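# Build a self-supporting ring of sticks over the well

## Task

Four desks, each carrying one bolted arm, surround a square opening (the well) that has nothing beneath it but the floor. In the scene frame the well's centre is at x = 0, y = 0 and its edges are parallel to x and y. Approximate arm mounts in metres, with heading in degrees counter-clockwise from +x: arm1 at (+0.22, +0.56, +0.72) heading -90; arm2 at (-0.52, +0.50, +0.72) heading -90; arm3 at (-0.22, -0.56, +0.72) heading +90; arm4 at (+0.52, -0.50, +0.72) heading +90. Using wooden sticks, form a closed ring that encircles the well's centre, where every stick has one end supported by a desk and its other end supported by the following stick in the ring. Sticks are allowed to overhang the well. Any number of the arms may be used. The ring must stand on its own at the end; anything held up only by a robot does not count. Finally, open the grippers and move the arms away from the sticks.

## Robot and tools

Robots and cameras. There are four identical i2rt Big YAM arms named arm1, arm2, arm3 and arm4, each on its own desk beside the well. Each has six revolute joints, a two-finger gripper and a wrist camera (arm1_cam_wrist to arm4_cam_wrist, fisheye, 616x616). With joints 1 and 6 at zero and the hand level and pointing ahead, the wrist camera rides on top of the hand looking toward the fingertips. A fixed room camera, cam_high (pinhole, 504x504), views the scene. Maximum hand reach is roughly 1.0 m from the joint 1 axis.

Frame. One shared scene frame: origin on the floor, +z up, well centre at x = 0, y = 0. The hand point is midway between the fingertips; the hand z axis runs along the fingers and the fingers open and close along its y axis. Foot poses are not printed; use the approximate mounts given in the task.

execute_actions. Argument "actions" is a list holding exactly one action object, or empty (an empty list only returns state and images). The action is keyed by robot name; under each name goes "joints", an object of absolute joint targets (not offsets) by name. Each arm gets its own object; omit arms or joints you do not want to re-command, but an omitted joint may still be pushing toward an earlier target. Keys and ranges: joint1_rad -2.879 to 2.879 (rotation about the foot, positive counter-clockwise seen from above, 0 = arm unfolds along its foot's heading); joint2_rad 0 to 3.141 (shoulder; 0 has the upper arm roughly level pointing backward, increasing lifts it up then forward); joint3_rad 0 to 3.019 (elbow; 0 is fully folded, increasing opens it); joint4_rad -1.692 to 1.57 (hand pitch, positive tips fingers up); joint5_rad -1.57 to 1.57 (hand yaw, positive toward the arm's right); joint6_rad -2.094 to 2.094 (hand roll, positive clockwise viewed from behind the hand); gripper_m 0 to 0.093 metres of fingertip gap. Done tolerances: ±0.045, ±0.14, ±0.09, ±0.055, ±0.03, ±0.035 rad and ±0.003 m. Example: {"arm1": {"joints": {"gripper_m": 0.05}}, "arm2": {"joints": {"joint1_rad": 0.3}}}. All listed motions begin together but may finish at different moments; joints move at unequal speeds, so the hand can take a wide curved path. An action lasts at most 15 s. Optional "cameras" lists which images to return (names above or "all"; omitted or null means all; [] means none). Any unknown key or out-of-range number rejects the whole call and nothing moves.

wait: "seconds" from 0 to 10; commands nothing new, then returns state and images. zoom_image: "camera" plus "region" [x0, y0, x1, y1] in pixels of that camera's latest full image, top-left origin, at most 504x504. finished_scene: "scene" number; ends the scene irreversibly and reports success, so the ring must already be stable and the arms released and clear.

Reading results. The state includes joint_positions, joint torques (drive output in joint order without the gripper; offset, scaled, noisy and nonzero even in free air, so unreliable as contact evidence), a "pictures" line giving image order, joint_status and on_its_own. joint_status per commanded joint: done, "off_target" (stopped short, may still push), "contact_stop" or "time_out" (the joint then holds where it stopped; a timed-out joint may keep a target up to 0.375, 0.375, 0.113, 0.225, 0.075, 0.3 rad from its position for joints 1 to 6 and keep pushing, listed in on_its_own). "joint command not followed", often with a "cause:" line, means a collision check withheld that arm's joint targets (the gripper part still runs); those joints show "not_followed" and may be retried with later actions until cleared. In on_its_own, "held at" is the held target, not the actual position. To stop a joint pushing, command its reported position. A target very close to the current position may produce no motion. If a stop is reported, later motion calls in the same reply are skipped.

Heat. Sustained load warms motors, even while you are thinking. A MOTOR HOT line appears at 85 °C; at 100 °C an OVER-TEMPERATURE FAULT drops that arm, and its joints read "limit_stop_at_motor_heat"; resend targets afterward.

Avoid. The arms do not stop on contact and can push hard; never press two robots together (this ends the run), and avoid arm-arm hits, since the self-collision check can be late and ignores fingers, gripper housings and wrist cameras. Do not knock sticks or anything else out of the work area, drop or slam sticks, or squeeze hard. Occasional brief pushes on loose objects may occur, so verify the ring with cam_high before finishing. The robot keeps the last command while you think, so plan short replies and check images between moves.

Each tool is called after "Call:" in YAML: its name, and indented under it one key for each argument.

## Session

Call:
execute_actions:
  actions: []
  cameras: ["cam_high"]

Call:
zoom_image:
  camera: "cam_high"
  region: [50, 50, 300, 300]

Call:
zoom_image:
  camera: "cam_high"
  region: [250, 50, 500, 300]

Call:
zoom_image:
  camera: "cam_high"
  region: [50, 250, 300, 500]

Call:
zoom_image:
  camera: "cam_high"
  region: [250, 250, 500, 500]

Scene clock: 0.00 s.
Joint torques (N m, as the arm reports them, + toward a larger angle): no reading
arm1.joint_positions: joint1_rad=+0.055 joint2_rad=+0.554 joint3_rad=+1.413 joint4_rad=-1.274 joint5_rad=-0.135 joint6_rad=-0.075 gripper_m=+0.094
arm1.joint_status: not commanded
arm1.hand: x=+0.2554 y=+0.3481 z=+1.3668 quat_wxyz=(-0.416, -0.525, -0.654, +0.351) (m; scene frame)
arm2.joint_positions: joint1_rad=-0.291 joint2_rad=+0.586 joint3_rad=+1.450 joint4_rad=-1.336 joint5_rad=-0.238 joint6_rad=+0.375 gripper_m=+0.095
arm2.joint_status: not commanded
arm2.hand: x=-0.5427 y=+0.2918 z=+1.3192 quat_wxyz=(-0.451, -0.735, -0.424, +0.277) (m; scene frame)
arm3.joint_positions: joint1_rad=+0.323 joint2_rad=+0.629 joint3_rad=+1.363 joint4_rad=-1.242 joint5_rad=-0.197 joint6_rad=-0.200 gripper_m=+0.095
arm3.joint_status: not commanded
arm3.hand: x=-0.3314 y=-0.3440 z=+1.3391 quat_wxyz=(-0.270, +0.769, -0.373, -0.442) (m; scene frame)
arm4.joint_positions: joint1_rad=-0.260 joint2_rad=+0.594 joint3_rad=+1.466 joint4_rad=-1.186 joint5_rad=+0.144 joint6_rad=-0.034 gripper_m=+0.094
arm4.joint_status: not commanded
arm4.hand: x=+0.6073 y=-0.2910 z=+1.4071 quat_wxyz=(-0.510, +0.460, -0.665, -0.293) (m; scene frame)
pictures: cam_high
Images, in order (width x height): cam_high 504x504.

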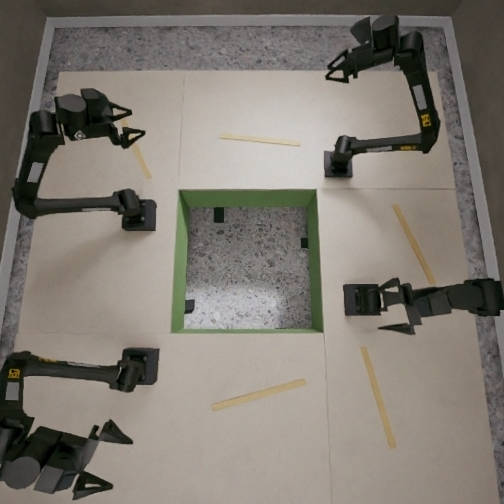

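Region (50, 50, 300, 300) of cam_high's 504x504 image, scaled by 2.016, with more detail than that image has.

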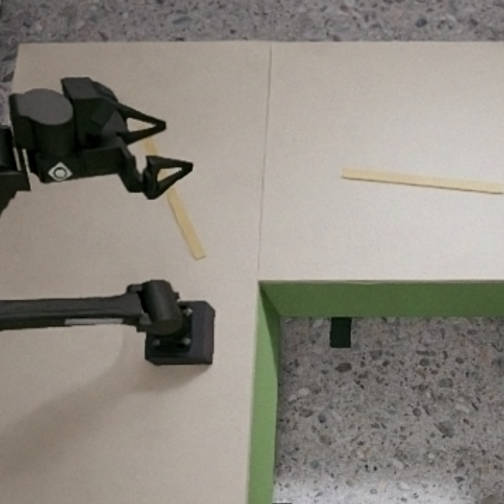

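Region (250, 50, 500, 300) of cam_high's 504x504 image, scaled by 2.016, with more detail than that image has.

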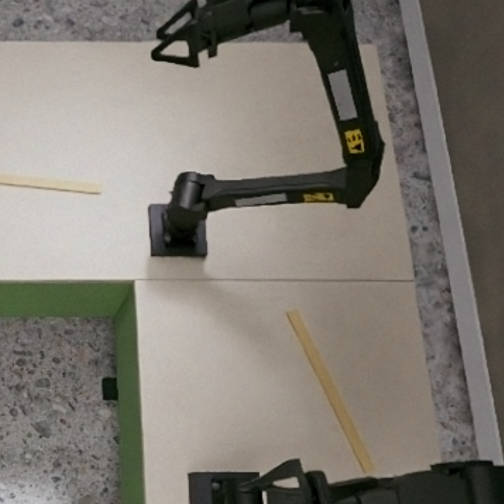

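Region (50, 250, 300, 500) of cam_high's 504x504 image, scaled by 2.016, with more detail than that image has.

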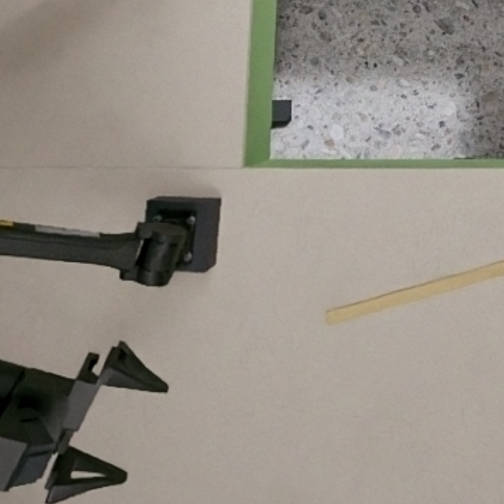

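Region (250, 250, 500, 500) of cam_high's 504x504 image, scaled by 2.016, with more detail than that image has.

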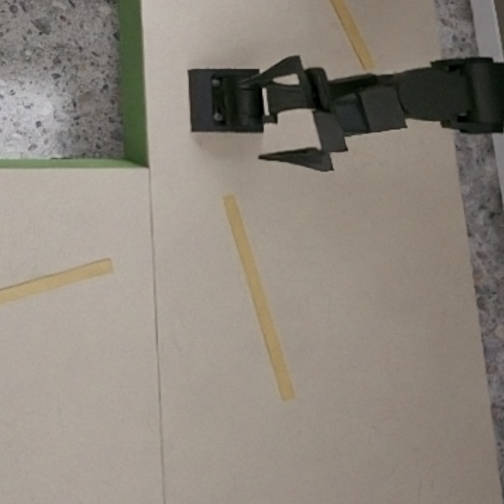

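Call:
execute_actions:
  actions:
    - {"arm1":{"joints":{"joint1_rad":1.688,"joint2_rad":1.591,"joint3_rad":0.748,"joint4_rad":-0.69,"joint5_rad":0,"joint6_rad":-0.125,"gripper_m":0.07}},"arm2":{"joints":{"joint1_rad":-0.402,"joint2_rad":1.51,"joint3_rad":0.845,"joint4_rad":-0.885,"joint5_rad":0,"joint6_rad":-0.31,"gripper_m":0.07}},"arm3":{"joints":{"joint1_rad":1.664,"joint2_rad":1.57,"joint3_rad":0.744,"joint4_rad":-0.715,"joint5_rad":0,"joint6_rad":-0.333,"gripper_m":0.07}},"arm4":{"joints":{"joint1_rad":-0.292,"joint2_rad":1.872,"joint3_rad":1.185,"joint4_rad":-0.86,"joint5_rad":0,"joint6_rad":-0.585,"gripper_m":0.07}}}

Scene clock: 16.77 s.
Joint torques (N m, as the arm reports them, + toward a larger angle): arm1=[  1.38 -10.     6.63   1.3   -0.08  -0.05] | arm2=[-1.23 -8.64  9.9   1.11  0.12 -0.07] | arm3=[-1.18 -9.25  7.29  0.71  0.11 -0.05] | arm4=[ -1.85 -17.13   7.97   0.71  -0.14  -0.08]
arm1.joint_positions: joint1_rad=+1.686 joint2_rad=+1.575 joint3_rad=+0.741 joint4_rad=-0.707 joint5_rad=+0.000 joint6_rad=-0.114 gripper_m=+0.070
arm1.joint_status: all done
arm1.hand: x=+0.5699 y=+0.5982 z=+0.7678 quat_wxyz=(-0.011, +0.111, -0.994, -0.004) (m; scene frame)
arm2.joint_positions: joint1_rad=-0.400 joint2_rad=+1.490 joint3_rad=+0.825 joint4_rad=-0.901 joint5_rad=-0.003 joint6_rad=-0.302 gripper_m=+0.070
arm2.joint_status: all done
arm2.hand: x=-0.6620 y=+0.1683 z=+0.7736 quat_wxyz=(-0.004, -0.742, -0.670, +0.002) (m; scene frame)
arm3.joint_positions: joint1_rad=+1.667 joint2_rad=+1.559 joint3_rad=+0.730 joint4_rad=-0.726 joint5_rad=-0.002 joint6_rad=-0.325 gripper_m=+0.070
arm3.joint_status: all done
arm3.hand: x=-0.5620 y=-0.6012 z=+0.7724 quat_wxyz=(-0.008, +0.975, +0.221, -0.008) (m; scene frame)
arm4.joint_positions: joint1_rad=-0.286 joint2_rad=+1.868 joint3_rad=+1.181 joint4_rad=-0.870 joint5_rad=+0.002 joint6_rad=-0.576 gripper_m=+0.070
arm4.joint_status: all done
arm4.hand: x=+0.6763 y=-0.0289 z=+0.7756 quat_wxyz=(-0.006, +0.792, -0.610, +0.000) (m; scene frame)
pictures: arm1_cam_wrist, arm2_cam_wrist, arm3_cam_wrist, arm4_cam_wrist, cam_high
Images, in order (width x height): arm1_cam_wrist 616x616, arm2_cam_wrist 616x616, arm3_cam_wrist 616x616, arm4_cam_wrist 616x616, cam_high 504x504.

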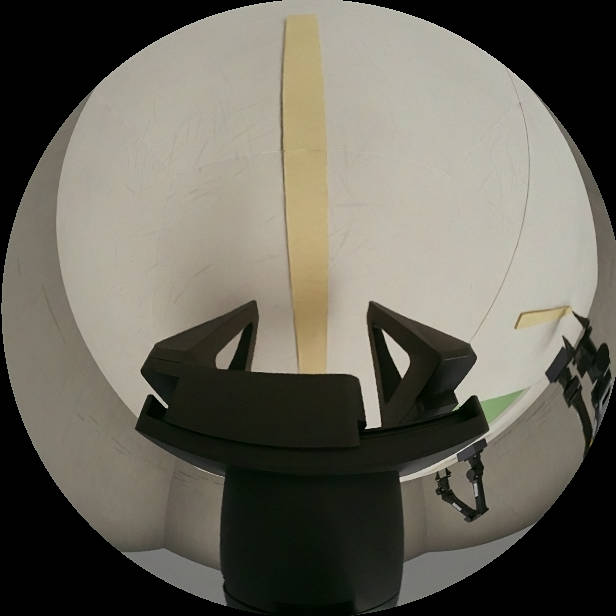

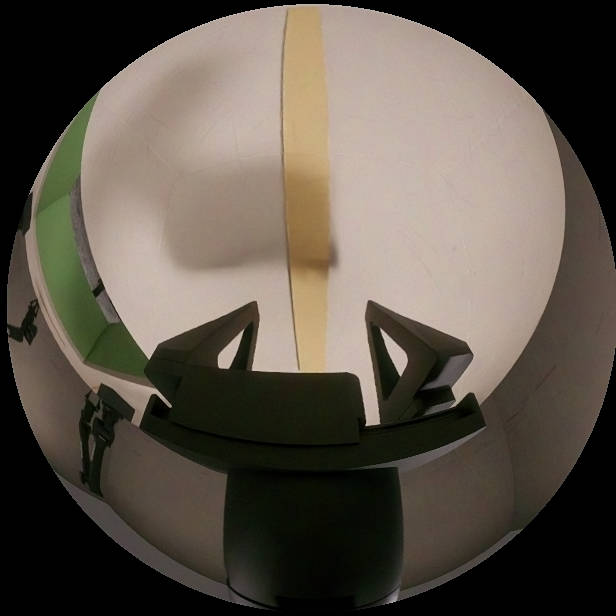

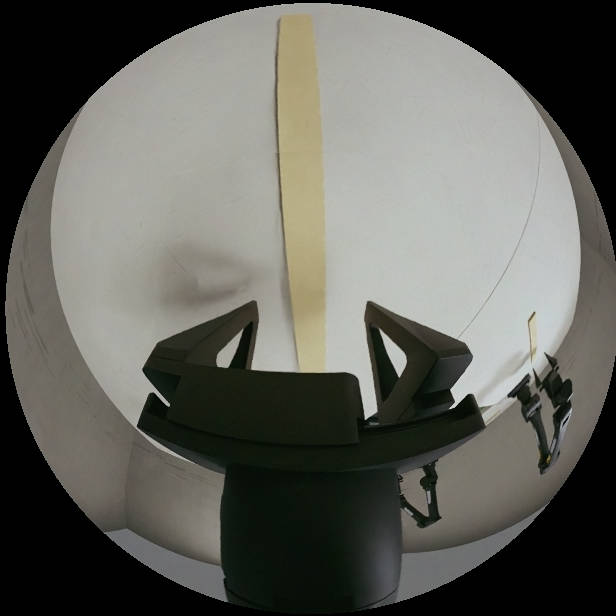

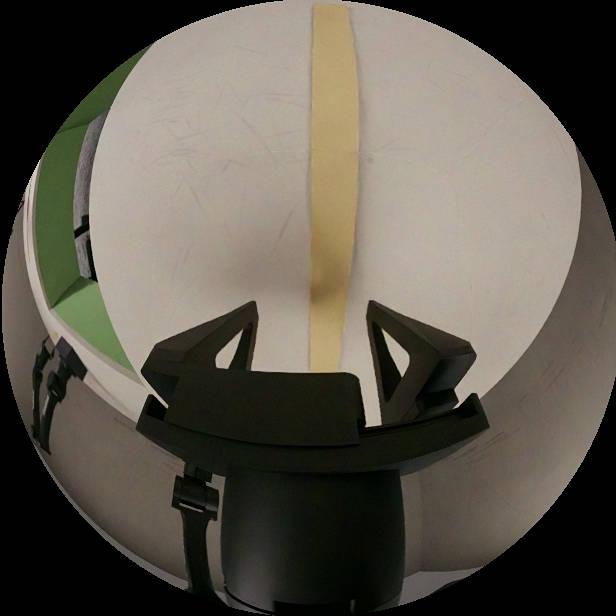

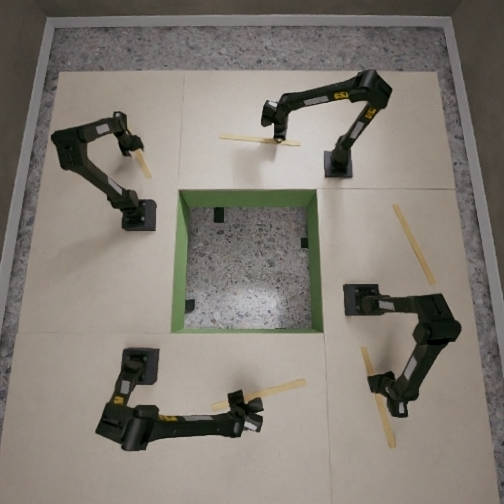

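Call:
execute_actions:
  actions:
    - {"arm1":{"joints":{"joint1_rad":1.704,"joint2_rad":1.708,"joint3_rad":0.718,"joint4_rad":-0.565,"joint6_rad":-0.145,"gripper_m":0.055}},"arm2":{"joints":{"joint1_rad":-0.385,"joint2_rad":1.605,"joint3_rad":0.80,"joint4_rad":-0.76,"joint6_rad":-0.323,"gripper_m":0.055}},"arm3":{"joints":{"joint1_rad":1.686,"joint2_rad":1.692,"joint3_rad":0.712,"joint4_rad":-0.58,"joint6_rad":-0.355,"gripper_m":0.055}},"arm4":{"joints":{"joint1_rad":-0.313,"joint2_rad":1.968,"joint3_rad":1.19,"joint4_rad":-0.782,"joint6_rad":-0.607,"gripper_m":0.06}}}

Scene clock: 26.13 s.
Joint torques (N m, as the arm reports them, + toward a larger angle): arm1=[  2.18 -10.52   4.98   1.42  -0.15  -0.07] | arm2=[-0.88 -9.72  7.31  1.03  0.09 -0.04] | arm3=[ -0.5  -10.31   5.01   1.07   0.12  -0.05] | arm4=[ -1.35 -16.58   7.63   0.49  -0.11  -0.09]
arm1.joint_positions: joint1_rad=+1.692 joint2_rad=+1.691 joint3_rad=+0.720 joint4_rad=-0.585 joint5_rad=+0.002 joint6_rad=-0.132 gripper_m=+0.055
arm1.joint_status: all done
arm1.hand: x=+0.5681 y=+0.6006 z=+0.7249 quat_wxyz=(-0.003, +0.124, -0.992, -0.004) (m; scene frame)
arm2.joint_positions: joint1_rad=-0.390 joint2_rad=+1.588 joint3_rad=+0.802 joint4_rad=-0.775 joint5_rad=-0.001 joint6_rad=-0.315 gripper_m=+0.055
arm2.joint_status: all done
arm2.hand: x=-0.6617 y=+0.1597 z=+0.7335 quat_wxyz=(-0.004, -0.734, -0.679, +0.004) (m; scene frame)
arm3.joint_positions: joint1_rad=+1.680 joint2_rad=+1.681 joint3_rad=+0.716 joint4_rad=-0.599 joint5_rad=-0.001 joint6_rad=-0.349 gripper_m=+0.055
arm3.joint_status: all done
arm3.hand: x=-0.5643 y=-0.6055 z=+0.7294 quat_wxyz=(-0.008, +0.971, +0.239, -0.004) (m; scene frame)
arm4.joint_positions: joint1_rad=-0.310 joint2_rad=+1.946 joint3_rad=+1.184 joint4_rad=-0.791 joint5_rad=+0.002 joint6_rad=-0.598 gripper_m=+0.060
arm4.joint_status: all done
arm4.hand: x=+0.6901 y=-0.0252 z=+0.7395 quat_wxyz=(-0.009, +0.791, -0.611, -0.001) (m; scene frame)
pictures: arm1_cam_wrist, arm2_cam_wrist, arm3_cam_wrist, arm4_cam_wrist, cam_high
Images, in order (width x height): arm1_cam_wrist 616x616, arm2_cam_wrist 616x616, arm3_cam_wrist 616x616, arm4_cam_wrist 616x616, cam_high 504x504.

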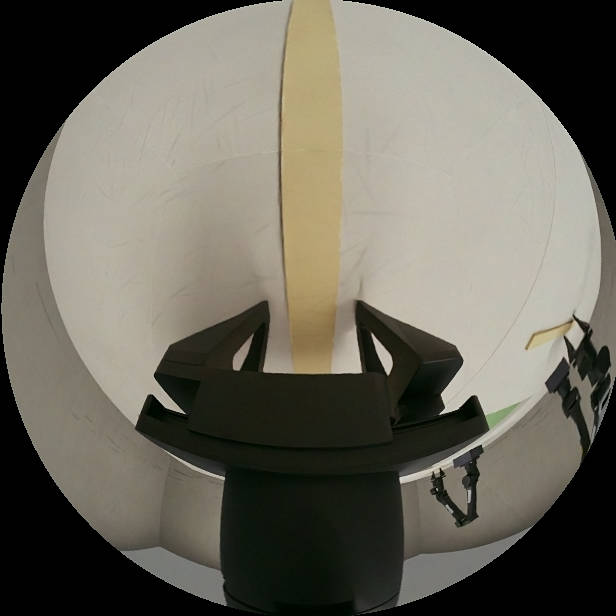

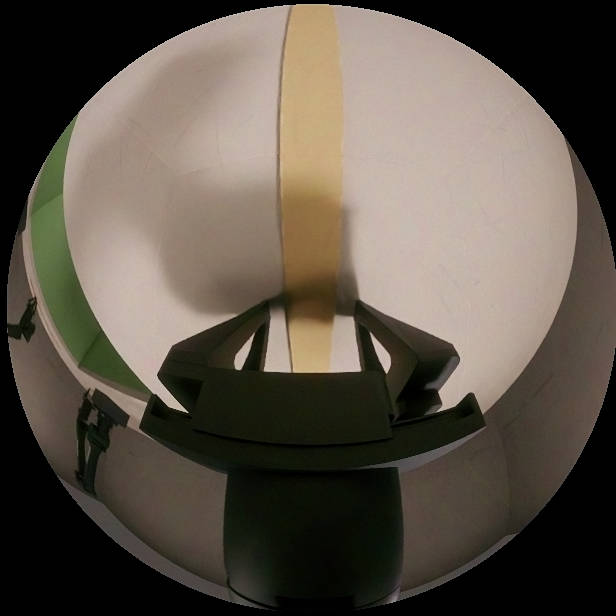

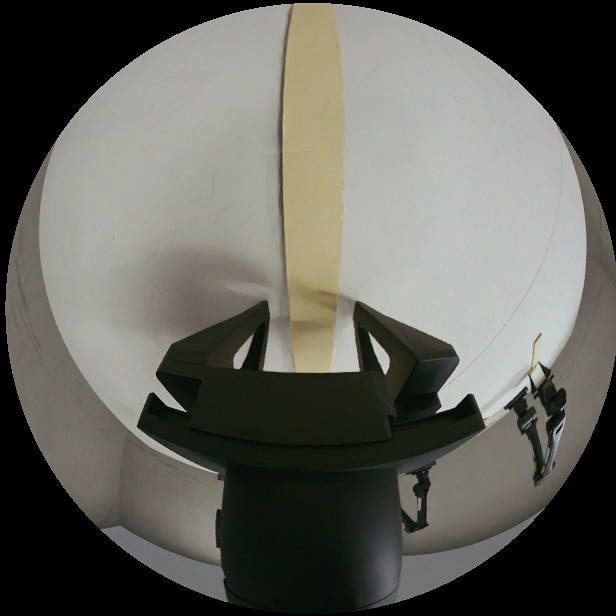

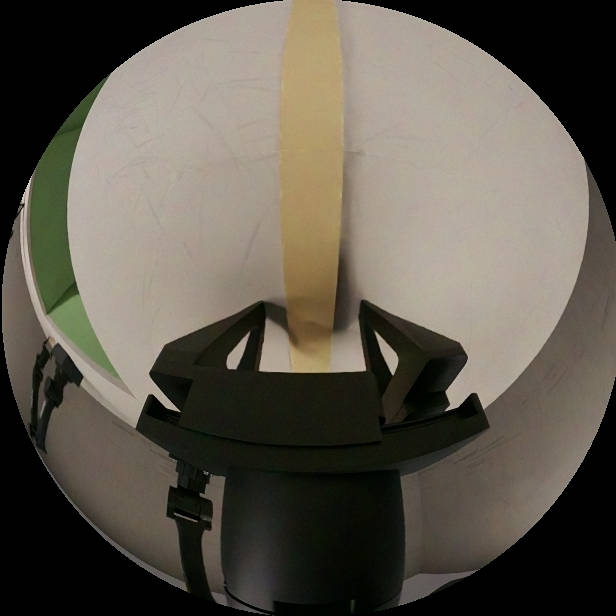

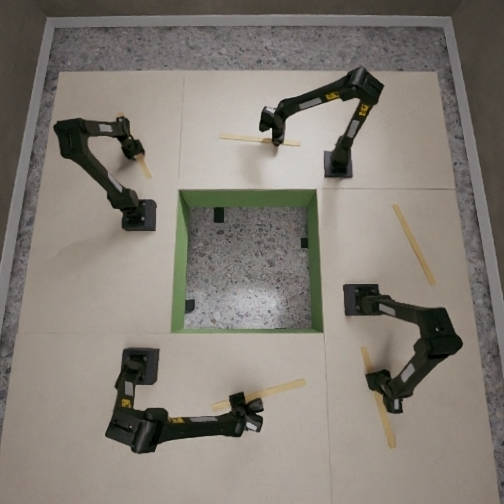

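Call:
execute_actions:
  actions:
    - {"arm1":{"joints":{"gripper_m":0.0}},"arm2":{"joints":{"gripper_m":0.0}},"arm3":{"joints":{"gripper_m":0.0}},"arm4":{"joints":{"joint2_rad":1.975,"gripper_m":0.0}}}
  cameras: []

Scene clock: 30.33 s.
Joint torques (N m, as the arm reports them, + toward a larger angle): arm1=[  2.23 -10.54   4.96   1.34  -0.17  -0.06] | arm2=[ -1.   -10.15   7.39   1.08   0.08  -0.05] | arm3=[-0.31 -9.83  5.06  0.67  0.12 -0.04] | arm4=[ -1.48 -15.74   7.63   0.53  -0.13  -0.08]
arm1.joint_positions: joint1_rad=+1.692 joint2_rad=+1.691 joint3_rad=+0.720 joint4_rad=-0.583 joint5_rad=+0.002 joint6_rad=-0.133 gripper_m=+0.028
arm1.joint_status: gripper_m off_target (ended at +0.028, target +0.000)
arm1.hand: x=+0.5687 y=+0.6006 z=+0.7249 quat_wxyz=(-0.004, +0.124, -0.992, -0.004) (m; scene frame)
arm2.joint_positions: joint1_rad=-0.390 joint2_rad=+1.588 joint3_rad=+0.802 joint4_rad=-0.774 joint5_rad=-0.001 joint6_rad=-0.316 gripper_m=+0.028
arm2.joint_status: gripper_m off_target (ended at +0.028, target +0.000)
arm2.hand: x=-0.6618 y=+0.1596 z=+0.7335 quat_wxyz=(-0.004, -0.734, -0.679, +0.004) (m; scene frame)
arm3.joint_positions: joint1_rad=+1.681 joint2_rad=+1.681 joint3_rad=+0.715 joint4_rad=-0.591 joint5_rad=-0.002 joint6_rad=-0.349 gripper_m=+0.028
arm3.joint_status: gripper_m off_target (ended at +0.028, target +0.000)
arm3.hand: x=-0.5657 y=-0.6063 z=+0.7292 quat_wxyz=(-0.008, +0.971, +0.240, -0.007) (m; scene frame)
arm4.joint_positions: joint1_rad=-0.310 joint2_rad=+1.946 joint3_rad=+1.184 joint4_rad=-0.790 joint5_rad=+0.001 joint6_rad=-0.599 gripper_m=+0.027
arm4.joint_status: gripper_m off_target (ended at +0.027, target +0.000); the others done
arm4.hand: x=+0.6900 y=-0.0252 z=+0.7392 quat_wxyz=(-0.008, +0.792, -0.611, -0.001) (m; scene frame)
pictures: none
No camera images: the call's "cameras" was empty. Leave "cameras" out to get every camera's image.

Call:
execute_actions:
  actions:
    - {"arm1":{"joints":{"joint2_rad":1.19,"joint3_rad":0.685,"joint4_rad":-0.88}},"arm2":{"joints":{"joint2_rad":1.467,"joint3_rad":0.9,"joint4_rad":-1.0}},"arm3":{"joints":{"joint2_rad":1.2,"joint3_rad":0.705,"joint4_rad":-0.87}},"arm4":{"joints":{"joint2_rad":1.66,"joint3_rad":0.97,"joint4_rad":-0.89}}}
  cameras: ["cam_high"]

Call:
execute_actions:
  actions:
    - {"arm1":{"joints":{"joint1_rad":-0.65,"joint5_rad":-0.16,"joint6_rad":-0.65}},"arm2":{"joints":{"joint1_rad":-0.2,"joint5_rad":-0.1,"joint6_rad":-1.75}},"arm3":{"joints":{"joint1_rad":-0.655,"joint5_rad":-0.16,"joint6_rad":-0.63}},"arm4":{"joints":{"joint1_rad":-0.1,"joint2_rad":1.53,"joint3_rad":0.8,"joint4_rad":-0.84,"joint5_rad":-0.1,"joint6_rad":-1.7}}}
  cameras: ["cam_high"]

Scene clock: 38.23 s.
Joint torques (N m, as the arm reports them, + toward a larger angle): arm1=[ 2.12 -6.74  8.66  0.29 -0.17 -0.05] | arm2=[-0.94 -9.67 10.51 -0.06  0.08 -0.04] | arm3=[-0.28 -5.28  9.01  0.24  0.11 -0.04] | arm4=[ -1.59 -12.99   8.04  -0.05  -0.06  -0.06]
arm1.joint_positions: joint1_rad=+1.692 joint2_rad=+1.189 joint3_rad=+0.675 joint4_rad=-0.864 joint5_rad=+0.002 joint6_rad=-0.133 gripper_m=+0.028
arm1.joint_status: all done
arm1.hand: x=+0.5391 y=+0.5959 z=+0.8658 quat_wxyz=(-0.092, +0.123, -0.988, -0.003) (m; scene frame)
arm2.joint_positions: joint1_rad=-0.390 joint2_rad=+1.455 joint3_rad=+0.879 joint4_rad=-0.986 joint5_rad=-0.001 joint6_rad=-0.316 gripper_m=+0.028
arm2.joint_status: all done
arm2.hand: x=-0.6617 y=+0.1604 z=+0.8022 quat_wxyz=(-0.003, -0.734, -0.679, +0.004) (m; scene frame)
arm3.joint_positions: joint1_rad=+1.681 joint2_rad=+1.192 joint3_rad=+0.697 joint4_rad=-0.862 joint5_rad=-0.002 joint6_rad=-0.349 gripper_m=+0.028
arm3.joint_status: all done
arm3.hand: x=-0.5465 y=-0.6060 z=+0.8753 quat_wxyz=(-0.019, +0.965, +0.239, -0.106) (m; scene frame)
arm4.joint_positions: joint1_rad=-0.310 joint2_rad=+1.649 joint3_rad=+0.966 joint4_rad=-0.885 joint5_rad=+0.000 joint6_rad=-0.599 gripper_m=+0.027
arm4.joint_status: all done
arm4.hand: x=+0.6599 y=-0.1083 z=+0.8070 quat_wxyz=(-0.001, +0.792, -0.611, +0.001) (m; scene frame)
pictures: cam_high
Images, in order (width x height): cam_high 504x504.

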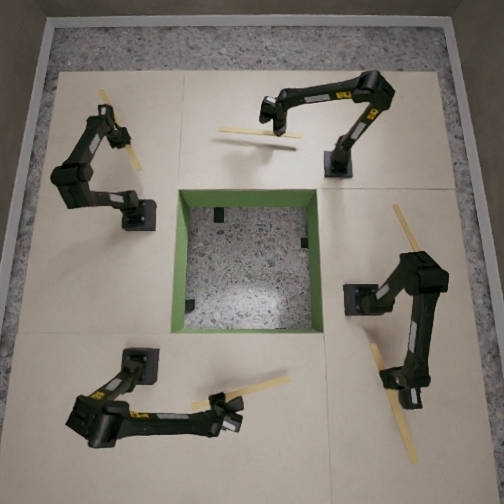

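Scene clock: 40.40 s.
Joint torques (N m, as the arm reports them, + toward a larger angle): arm1=[ 0.89 -6.76  8.81  0.23 -0.28 -0.07] | arm2=[-1.44 -9.51 10.41 -0.15 -0.09 -0.07] | arm3=[-0.39 -5.2   9.    0.26 -0.2  -0.05] | arm4=[ -2.01 -11.65   7.35   0.38  -0.18  -0.09]
arm1.joint_positions: joint1_rad=-0.644 joint2_rad=+1.189 joint3_rad=+0.675 joint4_rad=-0.864 joint5_rad=-0.158 joint6_rad=-0.637 gripper_m=+0.028
arm1.joint_status: all done
arm1.hand: x=+0.0436 y=+0.2860 z=+0.8700 quat_wxyz=(-0.085, -0.701, -0.703, +0.084) (m; scene frame)
arm2.joint_positions: joint1_rad=-0.193 joint2_rad=+1.455 joint3_rad=+0.879 joint4_rad=-0.986 joint5_rad=-0.100 joint6_rad=-1.742 gripper_m=+0.028
arm2.joint_status: all done
arm2.hand: x=-0.5760 y=+0.1360 z=+0.8032 quat_wxyz=(-0.049, -0.013, -0.999, +0.014) (m; scene frame)
arm3.joint_positions: joint1_rad=-0.655 joint2_rad=+1.194 joint3_rad=+0.697 joint4_rad=-0.862 joint5_rad=-0.158 joint6_rad=-0.621 gripper_m=+0.028
arm3.joint_status: all done
arm3.hand: x=-0.0420 y=-0.2774 z=+0.8797 quat_wxyz=(-0.095, +0.702, -0.698, -0.101) (m; scene frame)
arm4.joint_positions: joint1_rad=-0.094 joint2_rad=+1.531 joint3_rad=+0.798 joint4_rad=-0.850 joint5_rad=-0.100 joint6_rad=-1.691 gripper_m=+0.027
arm4.joint_status: all done
arm4.hand: x=+0.5480 y=-0.1451 z=+0.8021 quat_wxyz=(+0.001, +0.999, -0.003, -0.049) (m; scene frame)
pictures: cam_high
Images, in order (width x height): cam_high 504x504.

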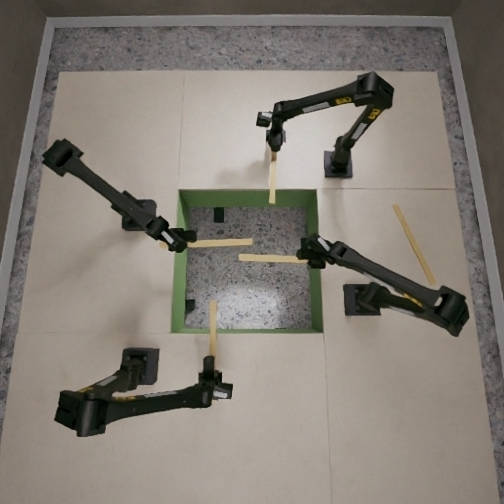

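Call:
execute_actions:
  actions:
    - {"arm1":{"joints":{"joint1_rad":-0.625,"joint2_rad":1.445,"joint3_rad":0.55,"joint4_rad":-0.42,"joint5_rad":-0.162}},"arm2":{"joints":{"joint1_rad":0.42,"joint2_rad":1.68,"joint3_rad":1.12,"joint4_rad":-0.89,"joint5_rad":-0.205,"joint6_rad":-1.135}},"arm3":{"joints":{"joint1_rad":-0.643,"joint2_rad":1.452,"joint3_rad":0.578,"joint4_rad":-0.45}},"arm4":{"joints":{"joint1_rad":0.446,"joint2_rad":1.75,"joint3_rad":1.075,"joint4_rad":-0.777,"joint5_rad":-0.205,"joint6_rad":-1.135}}}

Call:
zoom_image:
  camera: "cam_high"
  region: [150, 160, 350, 360]

Call:
zoom_image:
  camera: "cam_high"
  region: [200, 205, 300, 305]

Scene clock: 49.10 s.
Joint torques (N m, as the arm reports them, + toward a larger angle): arm1=[ 2.25 -8.95  7.29  1.97 -0.39 -0.07] | arm2=[ -1.56 -13.84  10.81   0.79  -0.14   0.12] | arm3=[ 0.2  -9.05  7.49  1.4  -0.17 -0.07] | arm4=[ -1.67 -15.56   9.41   0.38  -0.23   0.09]
arm1.joint_positions: joint1_rad=-0.640 joint2_rad=+1.450 joint3_rad=+0.532 joint4_rad=-0.445 joint5_rad=-0.158 joint6_rad=-0.638 gripper_m=+0.028
arm1.joint_status: all done
arm1.hand: x=+0.0419 y=+0.2840 z=+0.7625 quat_wxyz=(-0.086, -0.698, -0.705, +0.091) (m; scene frame)
arm2.joint_positions: joint1_rad=+0.424 joint2_rad=+1.668 joint3_rad=+1.098 joint4_rad=-0.895 joint5_rad=-0.205 joint6_rad=-1.143 gripper_m=+0.028
arm2.joint_status: all done
arm2.hand: x=-0.2955 y=+0.0818 z=+0.7964 quat_wxyz=(-0.116, +0.002, -0.993, +0.007) (m; scene frame)
arm3.joint_positions: joint1_rad=-0.650 joint2_rad=+1.466 joint3_rad=+0.562 joint4_rad=-0.465 joint5_rad=-0.158 joint6_rad=-0.621 gripper_m=+0.028
arm3.joint_status: all done
arm3.hand: x=-0.0425 y=-0.2725 z=+0.7681 quat_wxyz=(-0.091, +0.704, -0.697, -0.101) (m; scene frame)
arm4.joint_positions: joint1_rad=+0.450 joint2_rad=+1.748 joint3_rad=+1.054 joint4_rad=-0.780 joint5_rad=-0.205 joint6_rad=-1.144 gripper_m=+0.027
arm4.joint_status: all done
arm4.hand: x=+0.2969 y=-0.0820 z=+0.7962 quat_wxyz=(-0.001, +0.994, +0.000, -0.112) (m; scene frame)
pictures: arm1_cam_wrist, arm2_cam_wrist, arm3_cam_wrist, arm4_cam_wrist, cam_high
Images, in order (width x height): arm1_cam_wrist 616x616, arm2_cam_wrist 616x616, arm3_cam_wrist 616x616, arm4_cam_wrist 616x616, cam_high 504x504.

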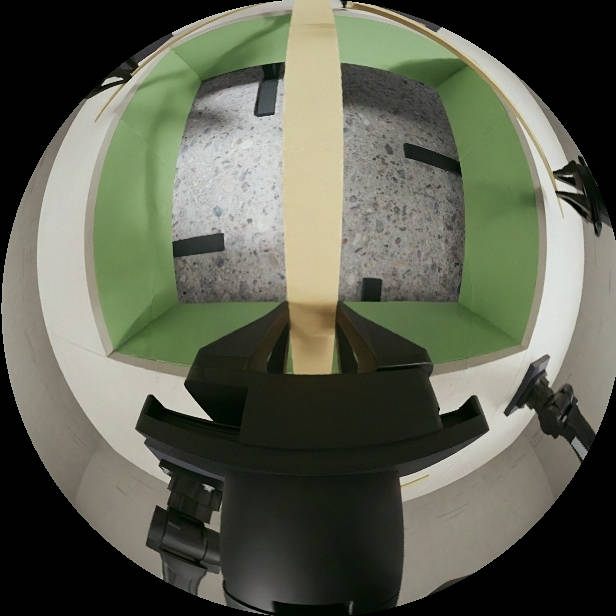

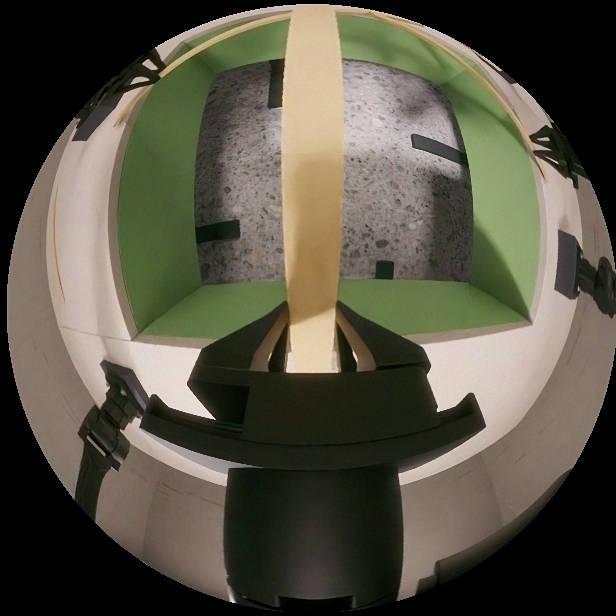

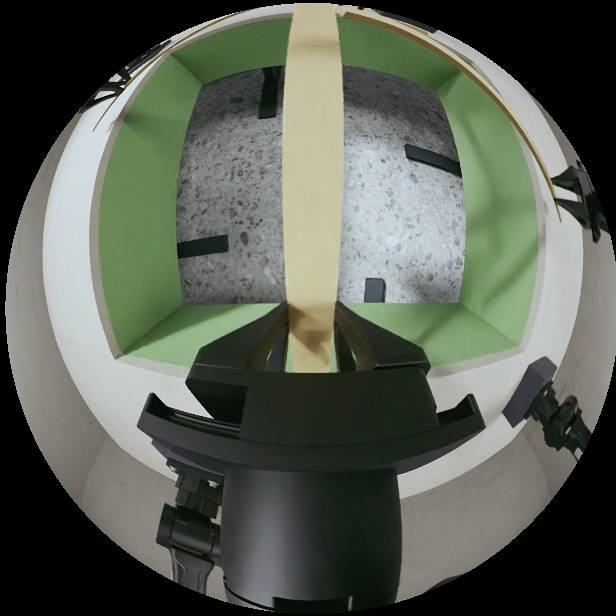

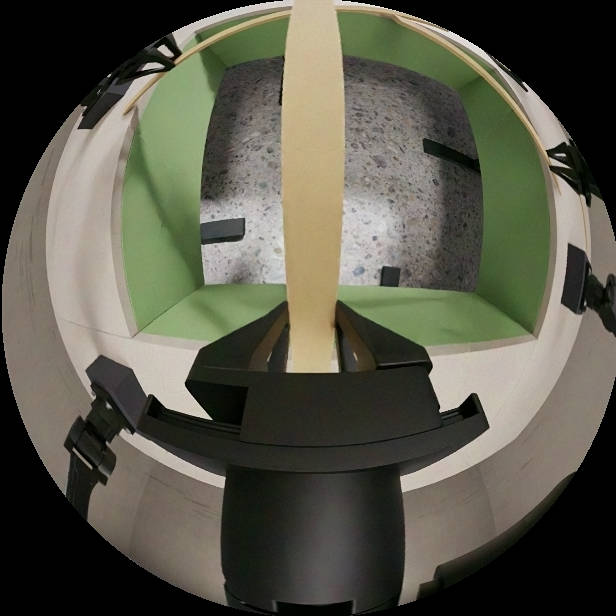

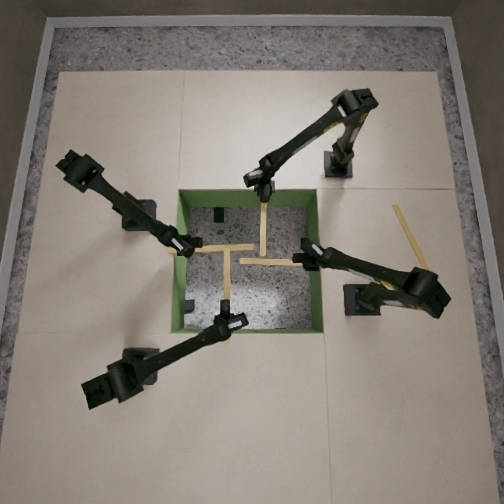

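Region (150, 160, 350, 360) of cam_high's 504x504 image, scaled by 2.520, with more detail than that image has.

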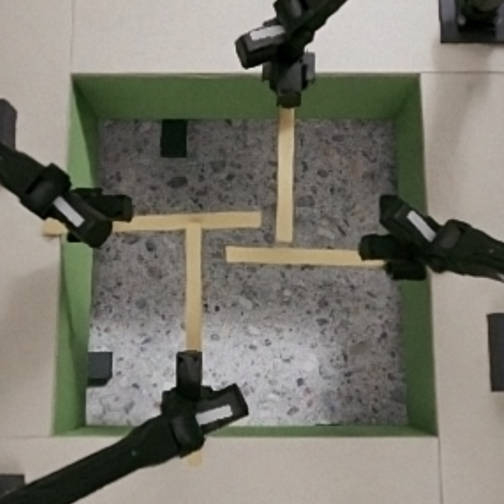

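Region (200, 205, 300, 305) of cam_high's 504x504 image, scaled by 5.040, with more detail than that image has.

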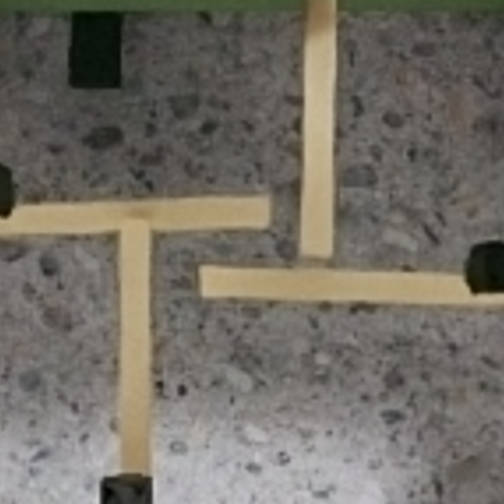

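Call:
execute_actions:
  actions:
    - {"arm1":{"joints":{"joint1_rad":-0.615,"joint4_rad":-0.40,"joint5_rad":-0.177,"joint6_rad":-0.682}},"arm2":{"joints":{"joint1_rad":0.472,"joint2_rad":1.77,"joint3_rad":1.17,"joint4_rad":-0.835,"joint6_rad":-1.108}},"arm3":{"joints":{"joint1_rad":-0.631,"joint2_rad":1.488,"joint4_rad":-0.432,"joint5_rad":-0.165,"joint6_rad":-0.65}},"arm4":{"joints":{"joint1_rad":0.479,"joint2_rad":1.836,"joint3_rad":1.122,"joint4_rad":-0.722,"joint6_rad":-1.076}}}
  cameras: ["arm1_cam_wrist","arm3_cam_wrist","cam_high"]

Call:
zoom_image:
  camera: "cam_high"
  region: [200, 205, 300, 305]

Scene clock: 65.83 s.
Joint torques (N m, as the arm reports them, + toward a larger angle): arm1=[ 2.19 -8.93  7.24  2.03 -0.45 -0.07] | arm2=[ -1.4  -14.28  11.11   1.12  -0.13   0.13] | arm3=[-0.13 -7.5   7.3   1.31 -0.23 -0.06] | arm4=[ -1.52 -16.15   9.73   0.59  -0.24   0.09]
arm1.joint_positions: joint1_rad=-0.629 joint2_rad=+1.450 joint3_rad=+0.532 joint4_rad=-0.424 joint5_rad=-0.173 joint6_rad=-0.669 gripper_m=+0.028
arm1.joint_status: all done
arm1.hand: x=+0.0442 y=+0.2768 z=+0.7638 quat_wxyz=(-0.094, -0.680, -0.720, +0.101) (m; scene frame)
arm2.joint_positions: joint1_rad=+0.475 joint2_rad=+1.754 joint3_rad=+1.141 joint4_rad=-0.848 joint5_rad=-0.205 joint6_rad=-1.116 gripper_m=+0.028
arm2.joint_status: all done
arm2.hand: x=-0.2641 y=+0.0731 z=+0.7724 quat_wxyz=(-0.116, +0.013, -0.993, +0.004) (m; scene frame)
arm3.joint_positions: joint1_rad=-0.636 joint2_rad=+1.479 joint3_rad=+0.562 joint4_rad=-0.447 joint5_rad=-0.162 joint6_rad=-0.641 gripper_m=+0.028
arm3.joint_status: all done
arm3.hand: x=-0.0458 y=-0.2680 z=+0.7650 quat_wxyz=(-0.093, +0.716, -0.684, -0.103) (m; scene frame)
arm4.joint_positions: joint1_rad=+0.477 joint2_rad=+1.828 joint3_rad=+1.092 joint4_rad=-0.733 joint5_rad=-0.205 joint6_rad=-1.085 gripper_m=+0.027
arm4.joint_status: all done
arm4.hand: x=+0.2773 y=-0.0709 z=+0.7724 quat_wxyz=(+0.001, +0.993, -0.015, -0.113) (m; scene frame)
pictures: arm1_cam_wrist, arm3_cam_wrist, cam_high
Images, in order (width x height): arm1_cam_wrist 616x616, arm3_cam_wrist 616x616, cam_high 504x504.

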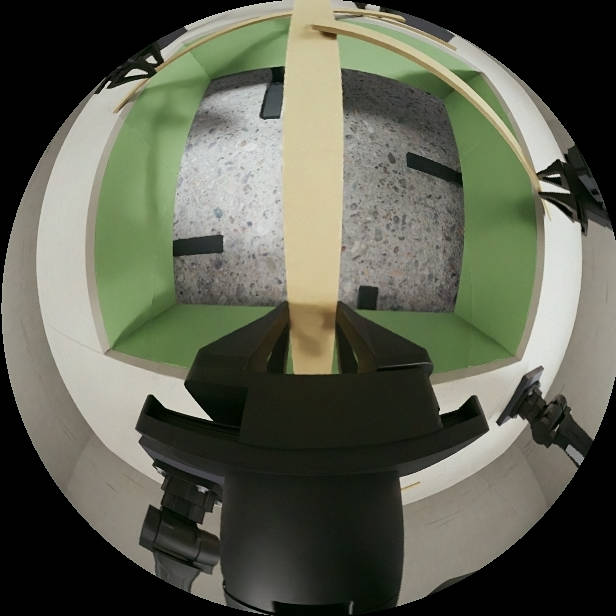

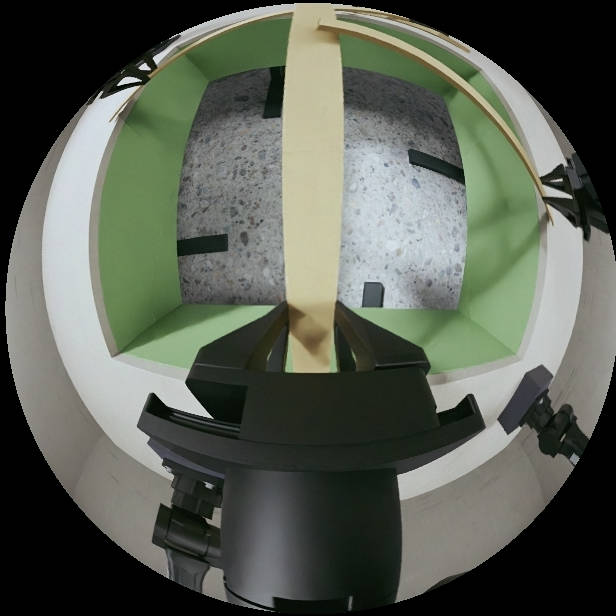

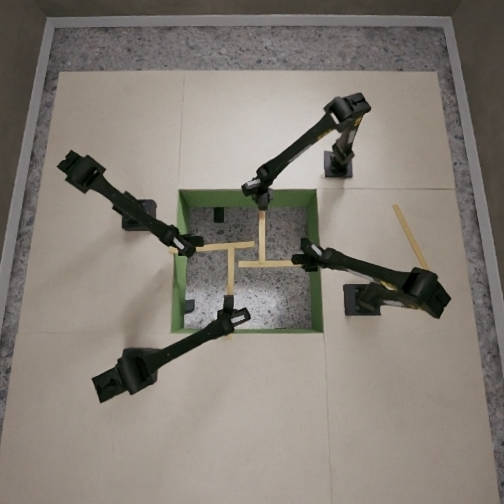

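Region (200, 205, 300, 305) of cam_high's 504x504 image, scaled by 5.040, with more detail than that image has.

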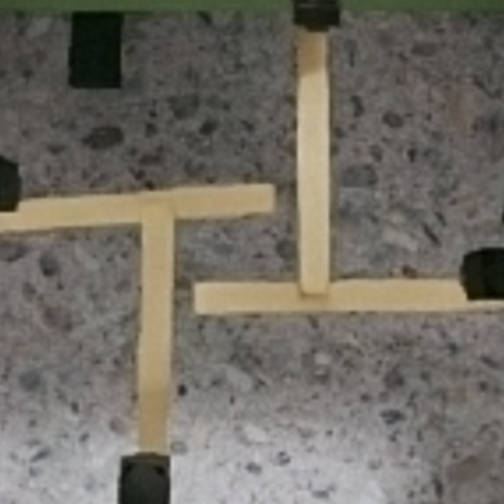

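Call:
execute_actions:
  actions:
    - {"arm2":{"joints":{"joint1_rad":0.443,"joint2_rad":1.836,"joint3_rad":1.265,"joint4_rad":-0.887,"joint6_rad":-1.15}},"arm3":{"joints":{"joint6_rad":-0.62}},"arm4":{"joints":{"joint1_rad":0.454,"joint2_rad":1.897,"joint3_rad":1.217,"joint4_rad":-0.777,"joint6_rad":-1.114}}}

Call:
zoom_image:
  camera: "cam_high"
  region: [200, 205, 300, 305]

Scene clock: 71.93 s.
Joint torques (N m, as the arm reports them, + toward a larger angle): arm1=[ 2.16 -8.85  7.21  2.02 -0.45 -0.06] | arm2=[ -1.2  -15.24  11.74   0.11  -0.12  -0.06] | arm3=[ 0.14 -7.52  7.2   1.33 -0.24  0.16] | arm4=[ -1.87 -17.25  10.42  -0.12  -0.24  -0.05]
arm1.joint_positions: joint1_rad=-0.629 joint2_rad=+1.450 joint3_rad=+0.532 joint4_rad=-0.424 joint5_rad=-0.173 joint6_rad=-0.671 gripper_m=+0.028
arm1.joint_status: not commanded
arm1.hand: x=+0.0442 y=+0.2768 z=+0.7638 quat_wxyz=(-0.094, -0.680, -0.720, +0.101) (m; scene frame)
arm2.joint_positions: joint1_rad=+0.444 joint2_rad=+1.813 joint3_rad=+1.231 joint4_rad=-0.872 joint5_rad=-0.205 joint6_rad=-1.142 gripper_m=+0.028
arm2.joint_status: all done
arm2.hand: x=-0.2650 y=+0.0391 z=+0.7735 quat_wxyz=(-0.118, +0.012, -0.993, +0.010) (m; scene frame)
arm3.joint_positions: joint1_rad=-0.636 joint2_rad=+1.479 joint3_rad=+0.562 joint4_rad=-0.447 joint5_rad=-0.162 joint6_rad=-0.630 gripper_m=+0.028
arm3.joint_status: all done
arm3.hand: x=-0.0458 y=-0.2680 z=+0.7650 quat_wxyz=(-0.092, +0.712, -0.688, -0.103) (m; scene frame)
arm4.joint_positions: joint1_rad=+0.458 joint2_rad=+1.884 joint3_rad=+1.183 joint4_rad=-0.765 joint5_rad=-0.205 joint6_rad=-1.105 gripper_m=+0.027
arm4.joint_status: all done
arm4.hand: x=+0.2739 y=-0.0402 z=+0.7729 quat_wxyz=(-0.002, +0.993, -0.015, -0.114) (m; scene frame)
pictures: arm1_cam_wrist, arm2_cam_wrist, arm3_cam_wrist, arm4_cam_wrist, cam_high
Images, in order (width x height): arm1_cam_wrist 616x616, arm2_cam_wrist 616x616, arm3_cam_wrist 616x616, arm4_cam_wrist 616x616, cam_high 504x504.

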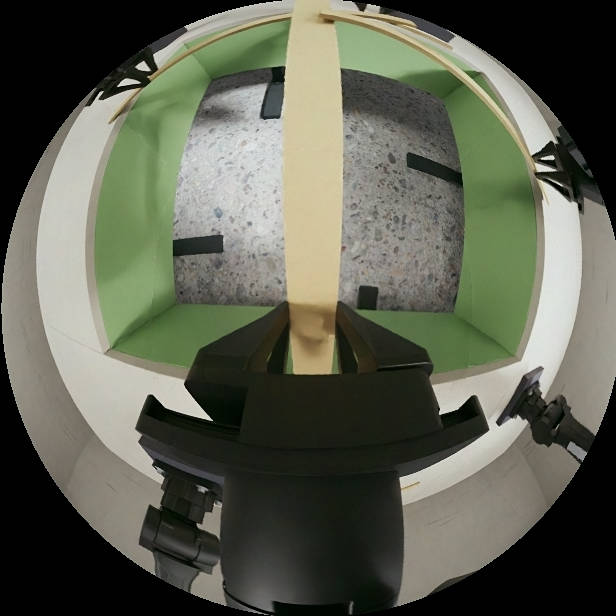

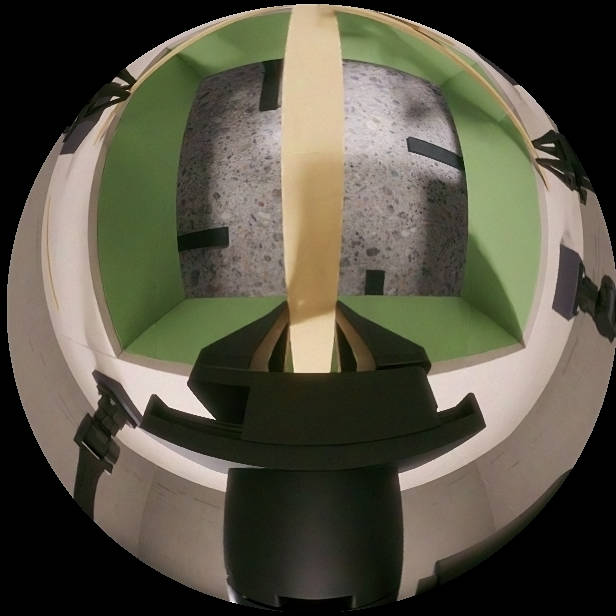

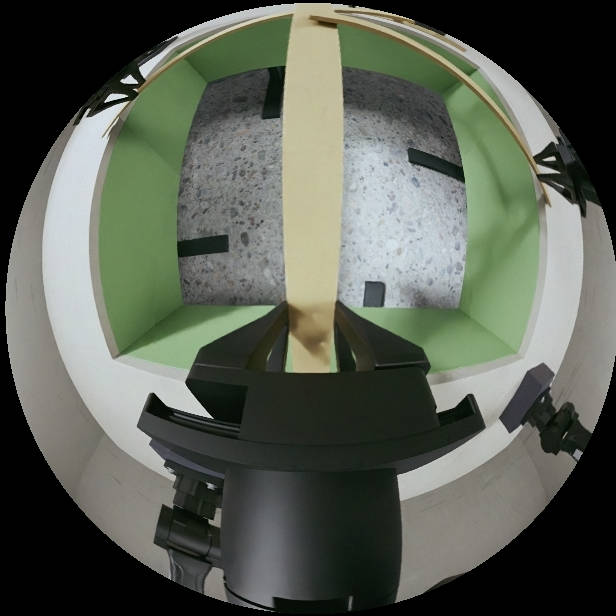

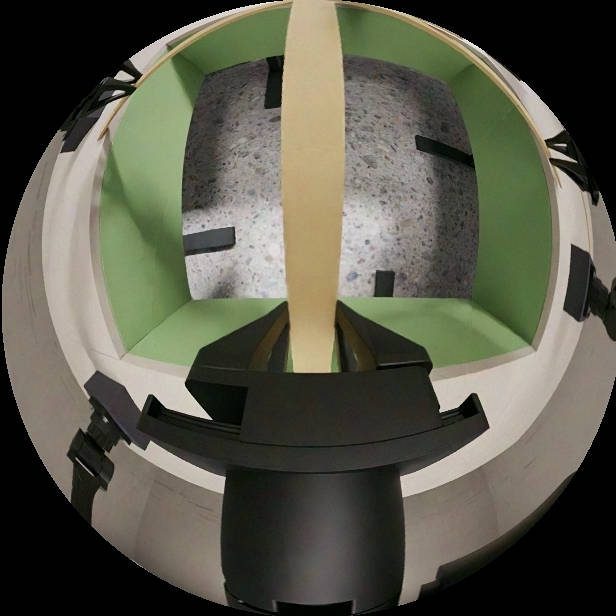

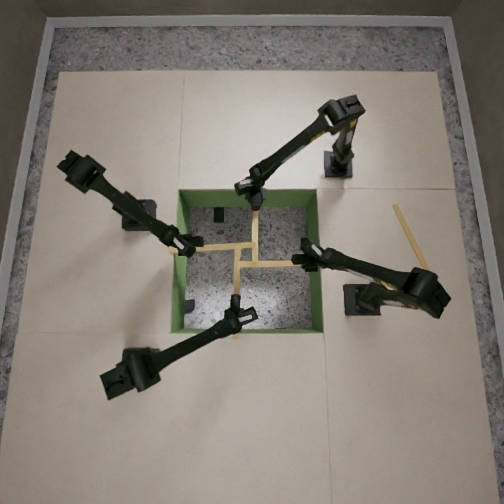

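Region (200, 205, 300, 305) of cam_high's 504x504 image, scaled by 5.040, with more detail than that image has.

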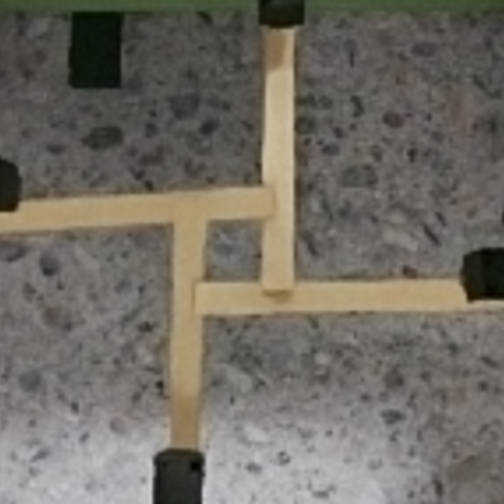

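Call:
execute_actions:
  actions:
    - {"arm1":{"joints":{"joint1_rad":-0.587,"joint2_rad":1.527,"joint3_rad":0.61,"joint4_rad":-0.478,"joint5_rad":-0.125,"joint6_rad":-0.632}},"arm2":{"joints":{"joint1_rad":0.471,"joint2_rad":1.872,"joint3_rad":1.288,"joint4_rad":-0.902,"joint5_rad":-0.155,"joint6_rad":-1.113}},"arm3":{"joints":{"joint1_rad":-0.61,"joint2_rad":1.547,"joint3_rad":0.649,"joint4_rad":-0.51,"joint5_rad":-0.126,"joint6_rad":-0.606}},"arm4":{"joints":{"joint1_rad":0.479,"joint2_rad":1.926,"joint3_rad":1.23,"joint4_rad":-0.783,"joint5_rad":-0.155,"joint6_rad":-1.078}}}
  cameras: ["cam_high"]

Call:
zoom_image:
  camera: "cam_high"
  region: [200, 205, 300, 305]

Scene clock: 88.97 s.
Joint torques (N m, as the arm reports them, + toward a larger angle): arm1=[ 1.73 -8.65  8.07  0.23 -0.1   0.2 ] | arm2=[ -1.11 -15.37  11.79   0.14  -0.04   0.1 ] | arm3=[ 0.03 -8.9   8.45  0.08 -0.05  0.13] | arm4=[ -1.13 -16.56  10.74  -0.15  -0.17   0.11]
arm1.joint_positions: joint1_rad=-0.597 joint2_rad=+1.516 joint3_rad=+0.578 joint4_rad=-0.462 joint5_rad=-0.127 joint6_rad=-0.646 gripper_m=+0.028
arm1.joint_status: all done
arm1.hand: x=+0.0434 y=+0.2712 z=+0.7532 quat_wxyz=(-0.070, -0.684, -0.722, +0.074) (m; scene frame)
arm2.joint_positions: joint1_rad=+0.468 joint2_rad=+1.845 joint3_rad=+1.253 joint4_rad=-0.888 joint5_rad=-0.157 joint6_rad=-1.121 gripper_m=+0.028
arm2.joint_status: all done
arm2.hand: x=-0.2601 y=+0.0390 z=+0.7630 quat_wxyz=(-0.091, +0.011, -0.996, +0.007) (m; scene frame)
arm3.joint_positions: joint1_rad=-0.615 joint2_rad=+1.544 joint3_rad=+0.615 joint4_rad=-0.502 joint5_rad=-0.127 joint6_rad=-0.616 gripper_m=+0.028
arm3.joint_status: all done
arm3.hand: x=-0.0441 y=-0.2632 z=+0.7556 quat_wxyz=(-0.061, +0.715, -0.692, -0.082) (m; scene frame)
arm4.joint_positions: joint1_rad=+0.475 joint2_rad=+1.908 joint3_rad=+1.194 joint4_rad=-0.772 joint5_rad=-0.156 joint6_rad=-1.088 gripper_m=+0.027
arm4.joint_status: all done
arm4.hand: x=+0.2736 y=-0.0413 z=+0.7623 quat_wxyz=(-0.001, +0.996, -0.017, -0.087) (m; scene frame)
pictures: cam_high
Images, in order (width x height): cam_high 504x504.

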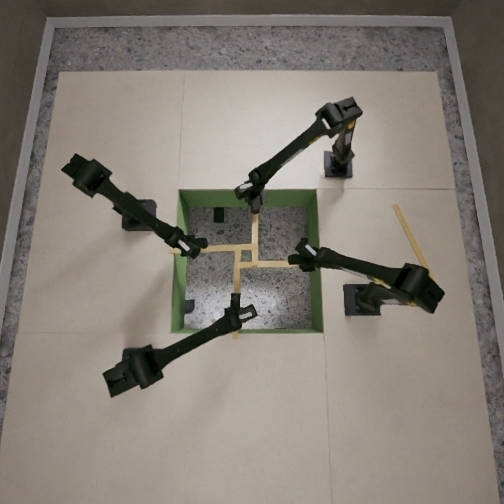

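Region (200, 205, 300, 305) of cam_high's 504x504 image, scaled by 5.040, with more detail than that image has.

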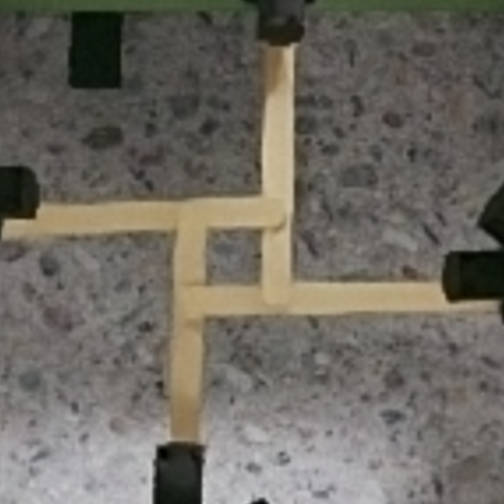

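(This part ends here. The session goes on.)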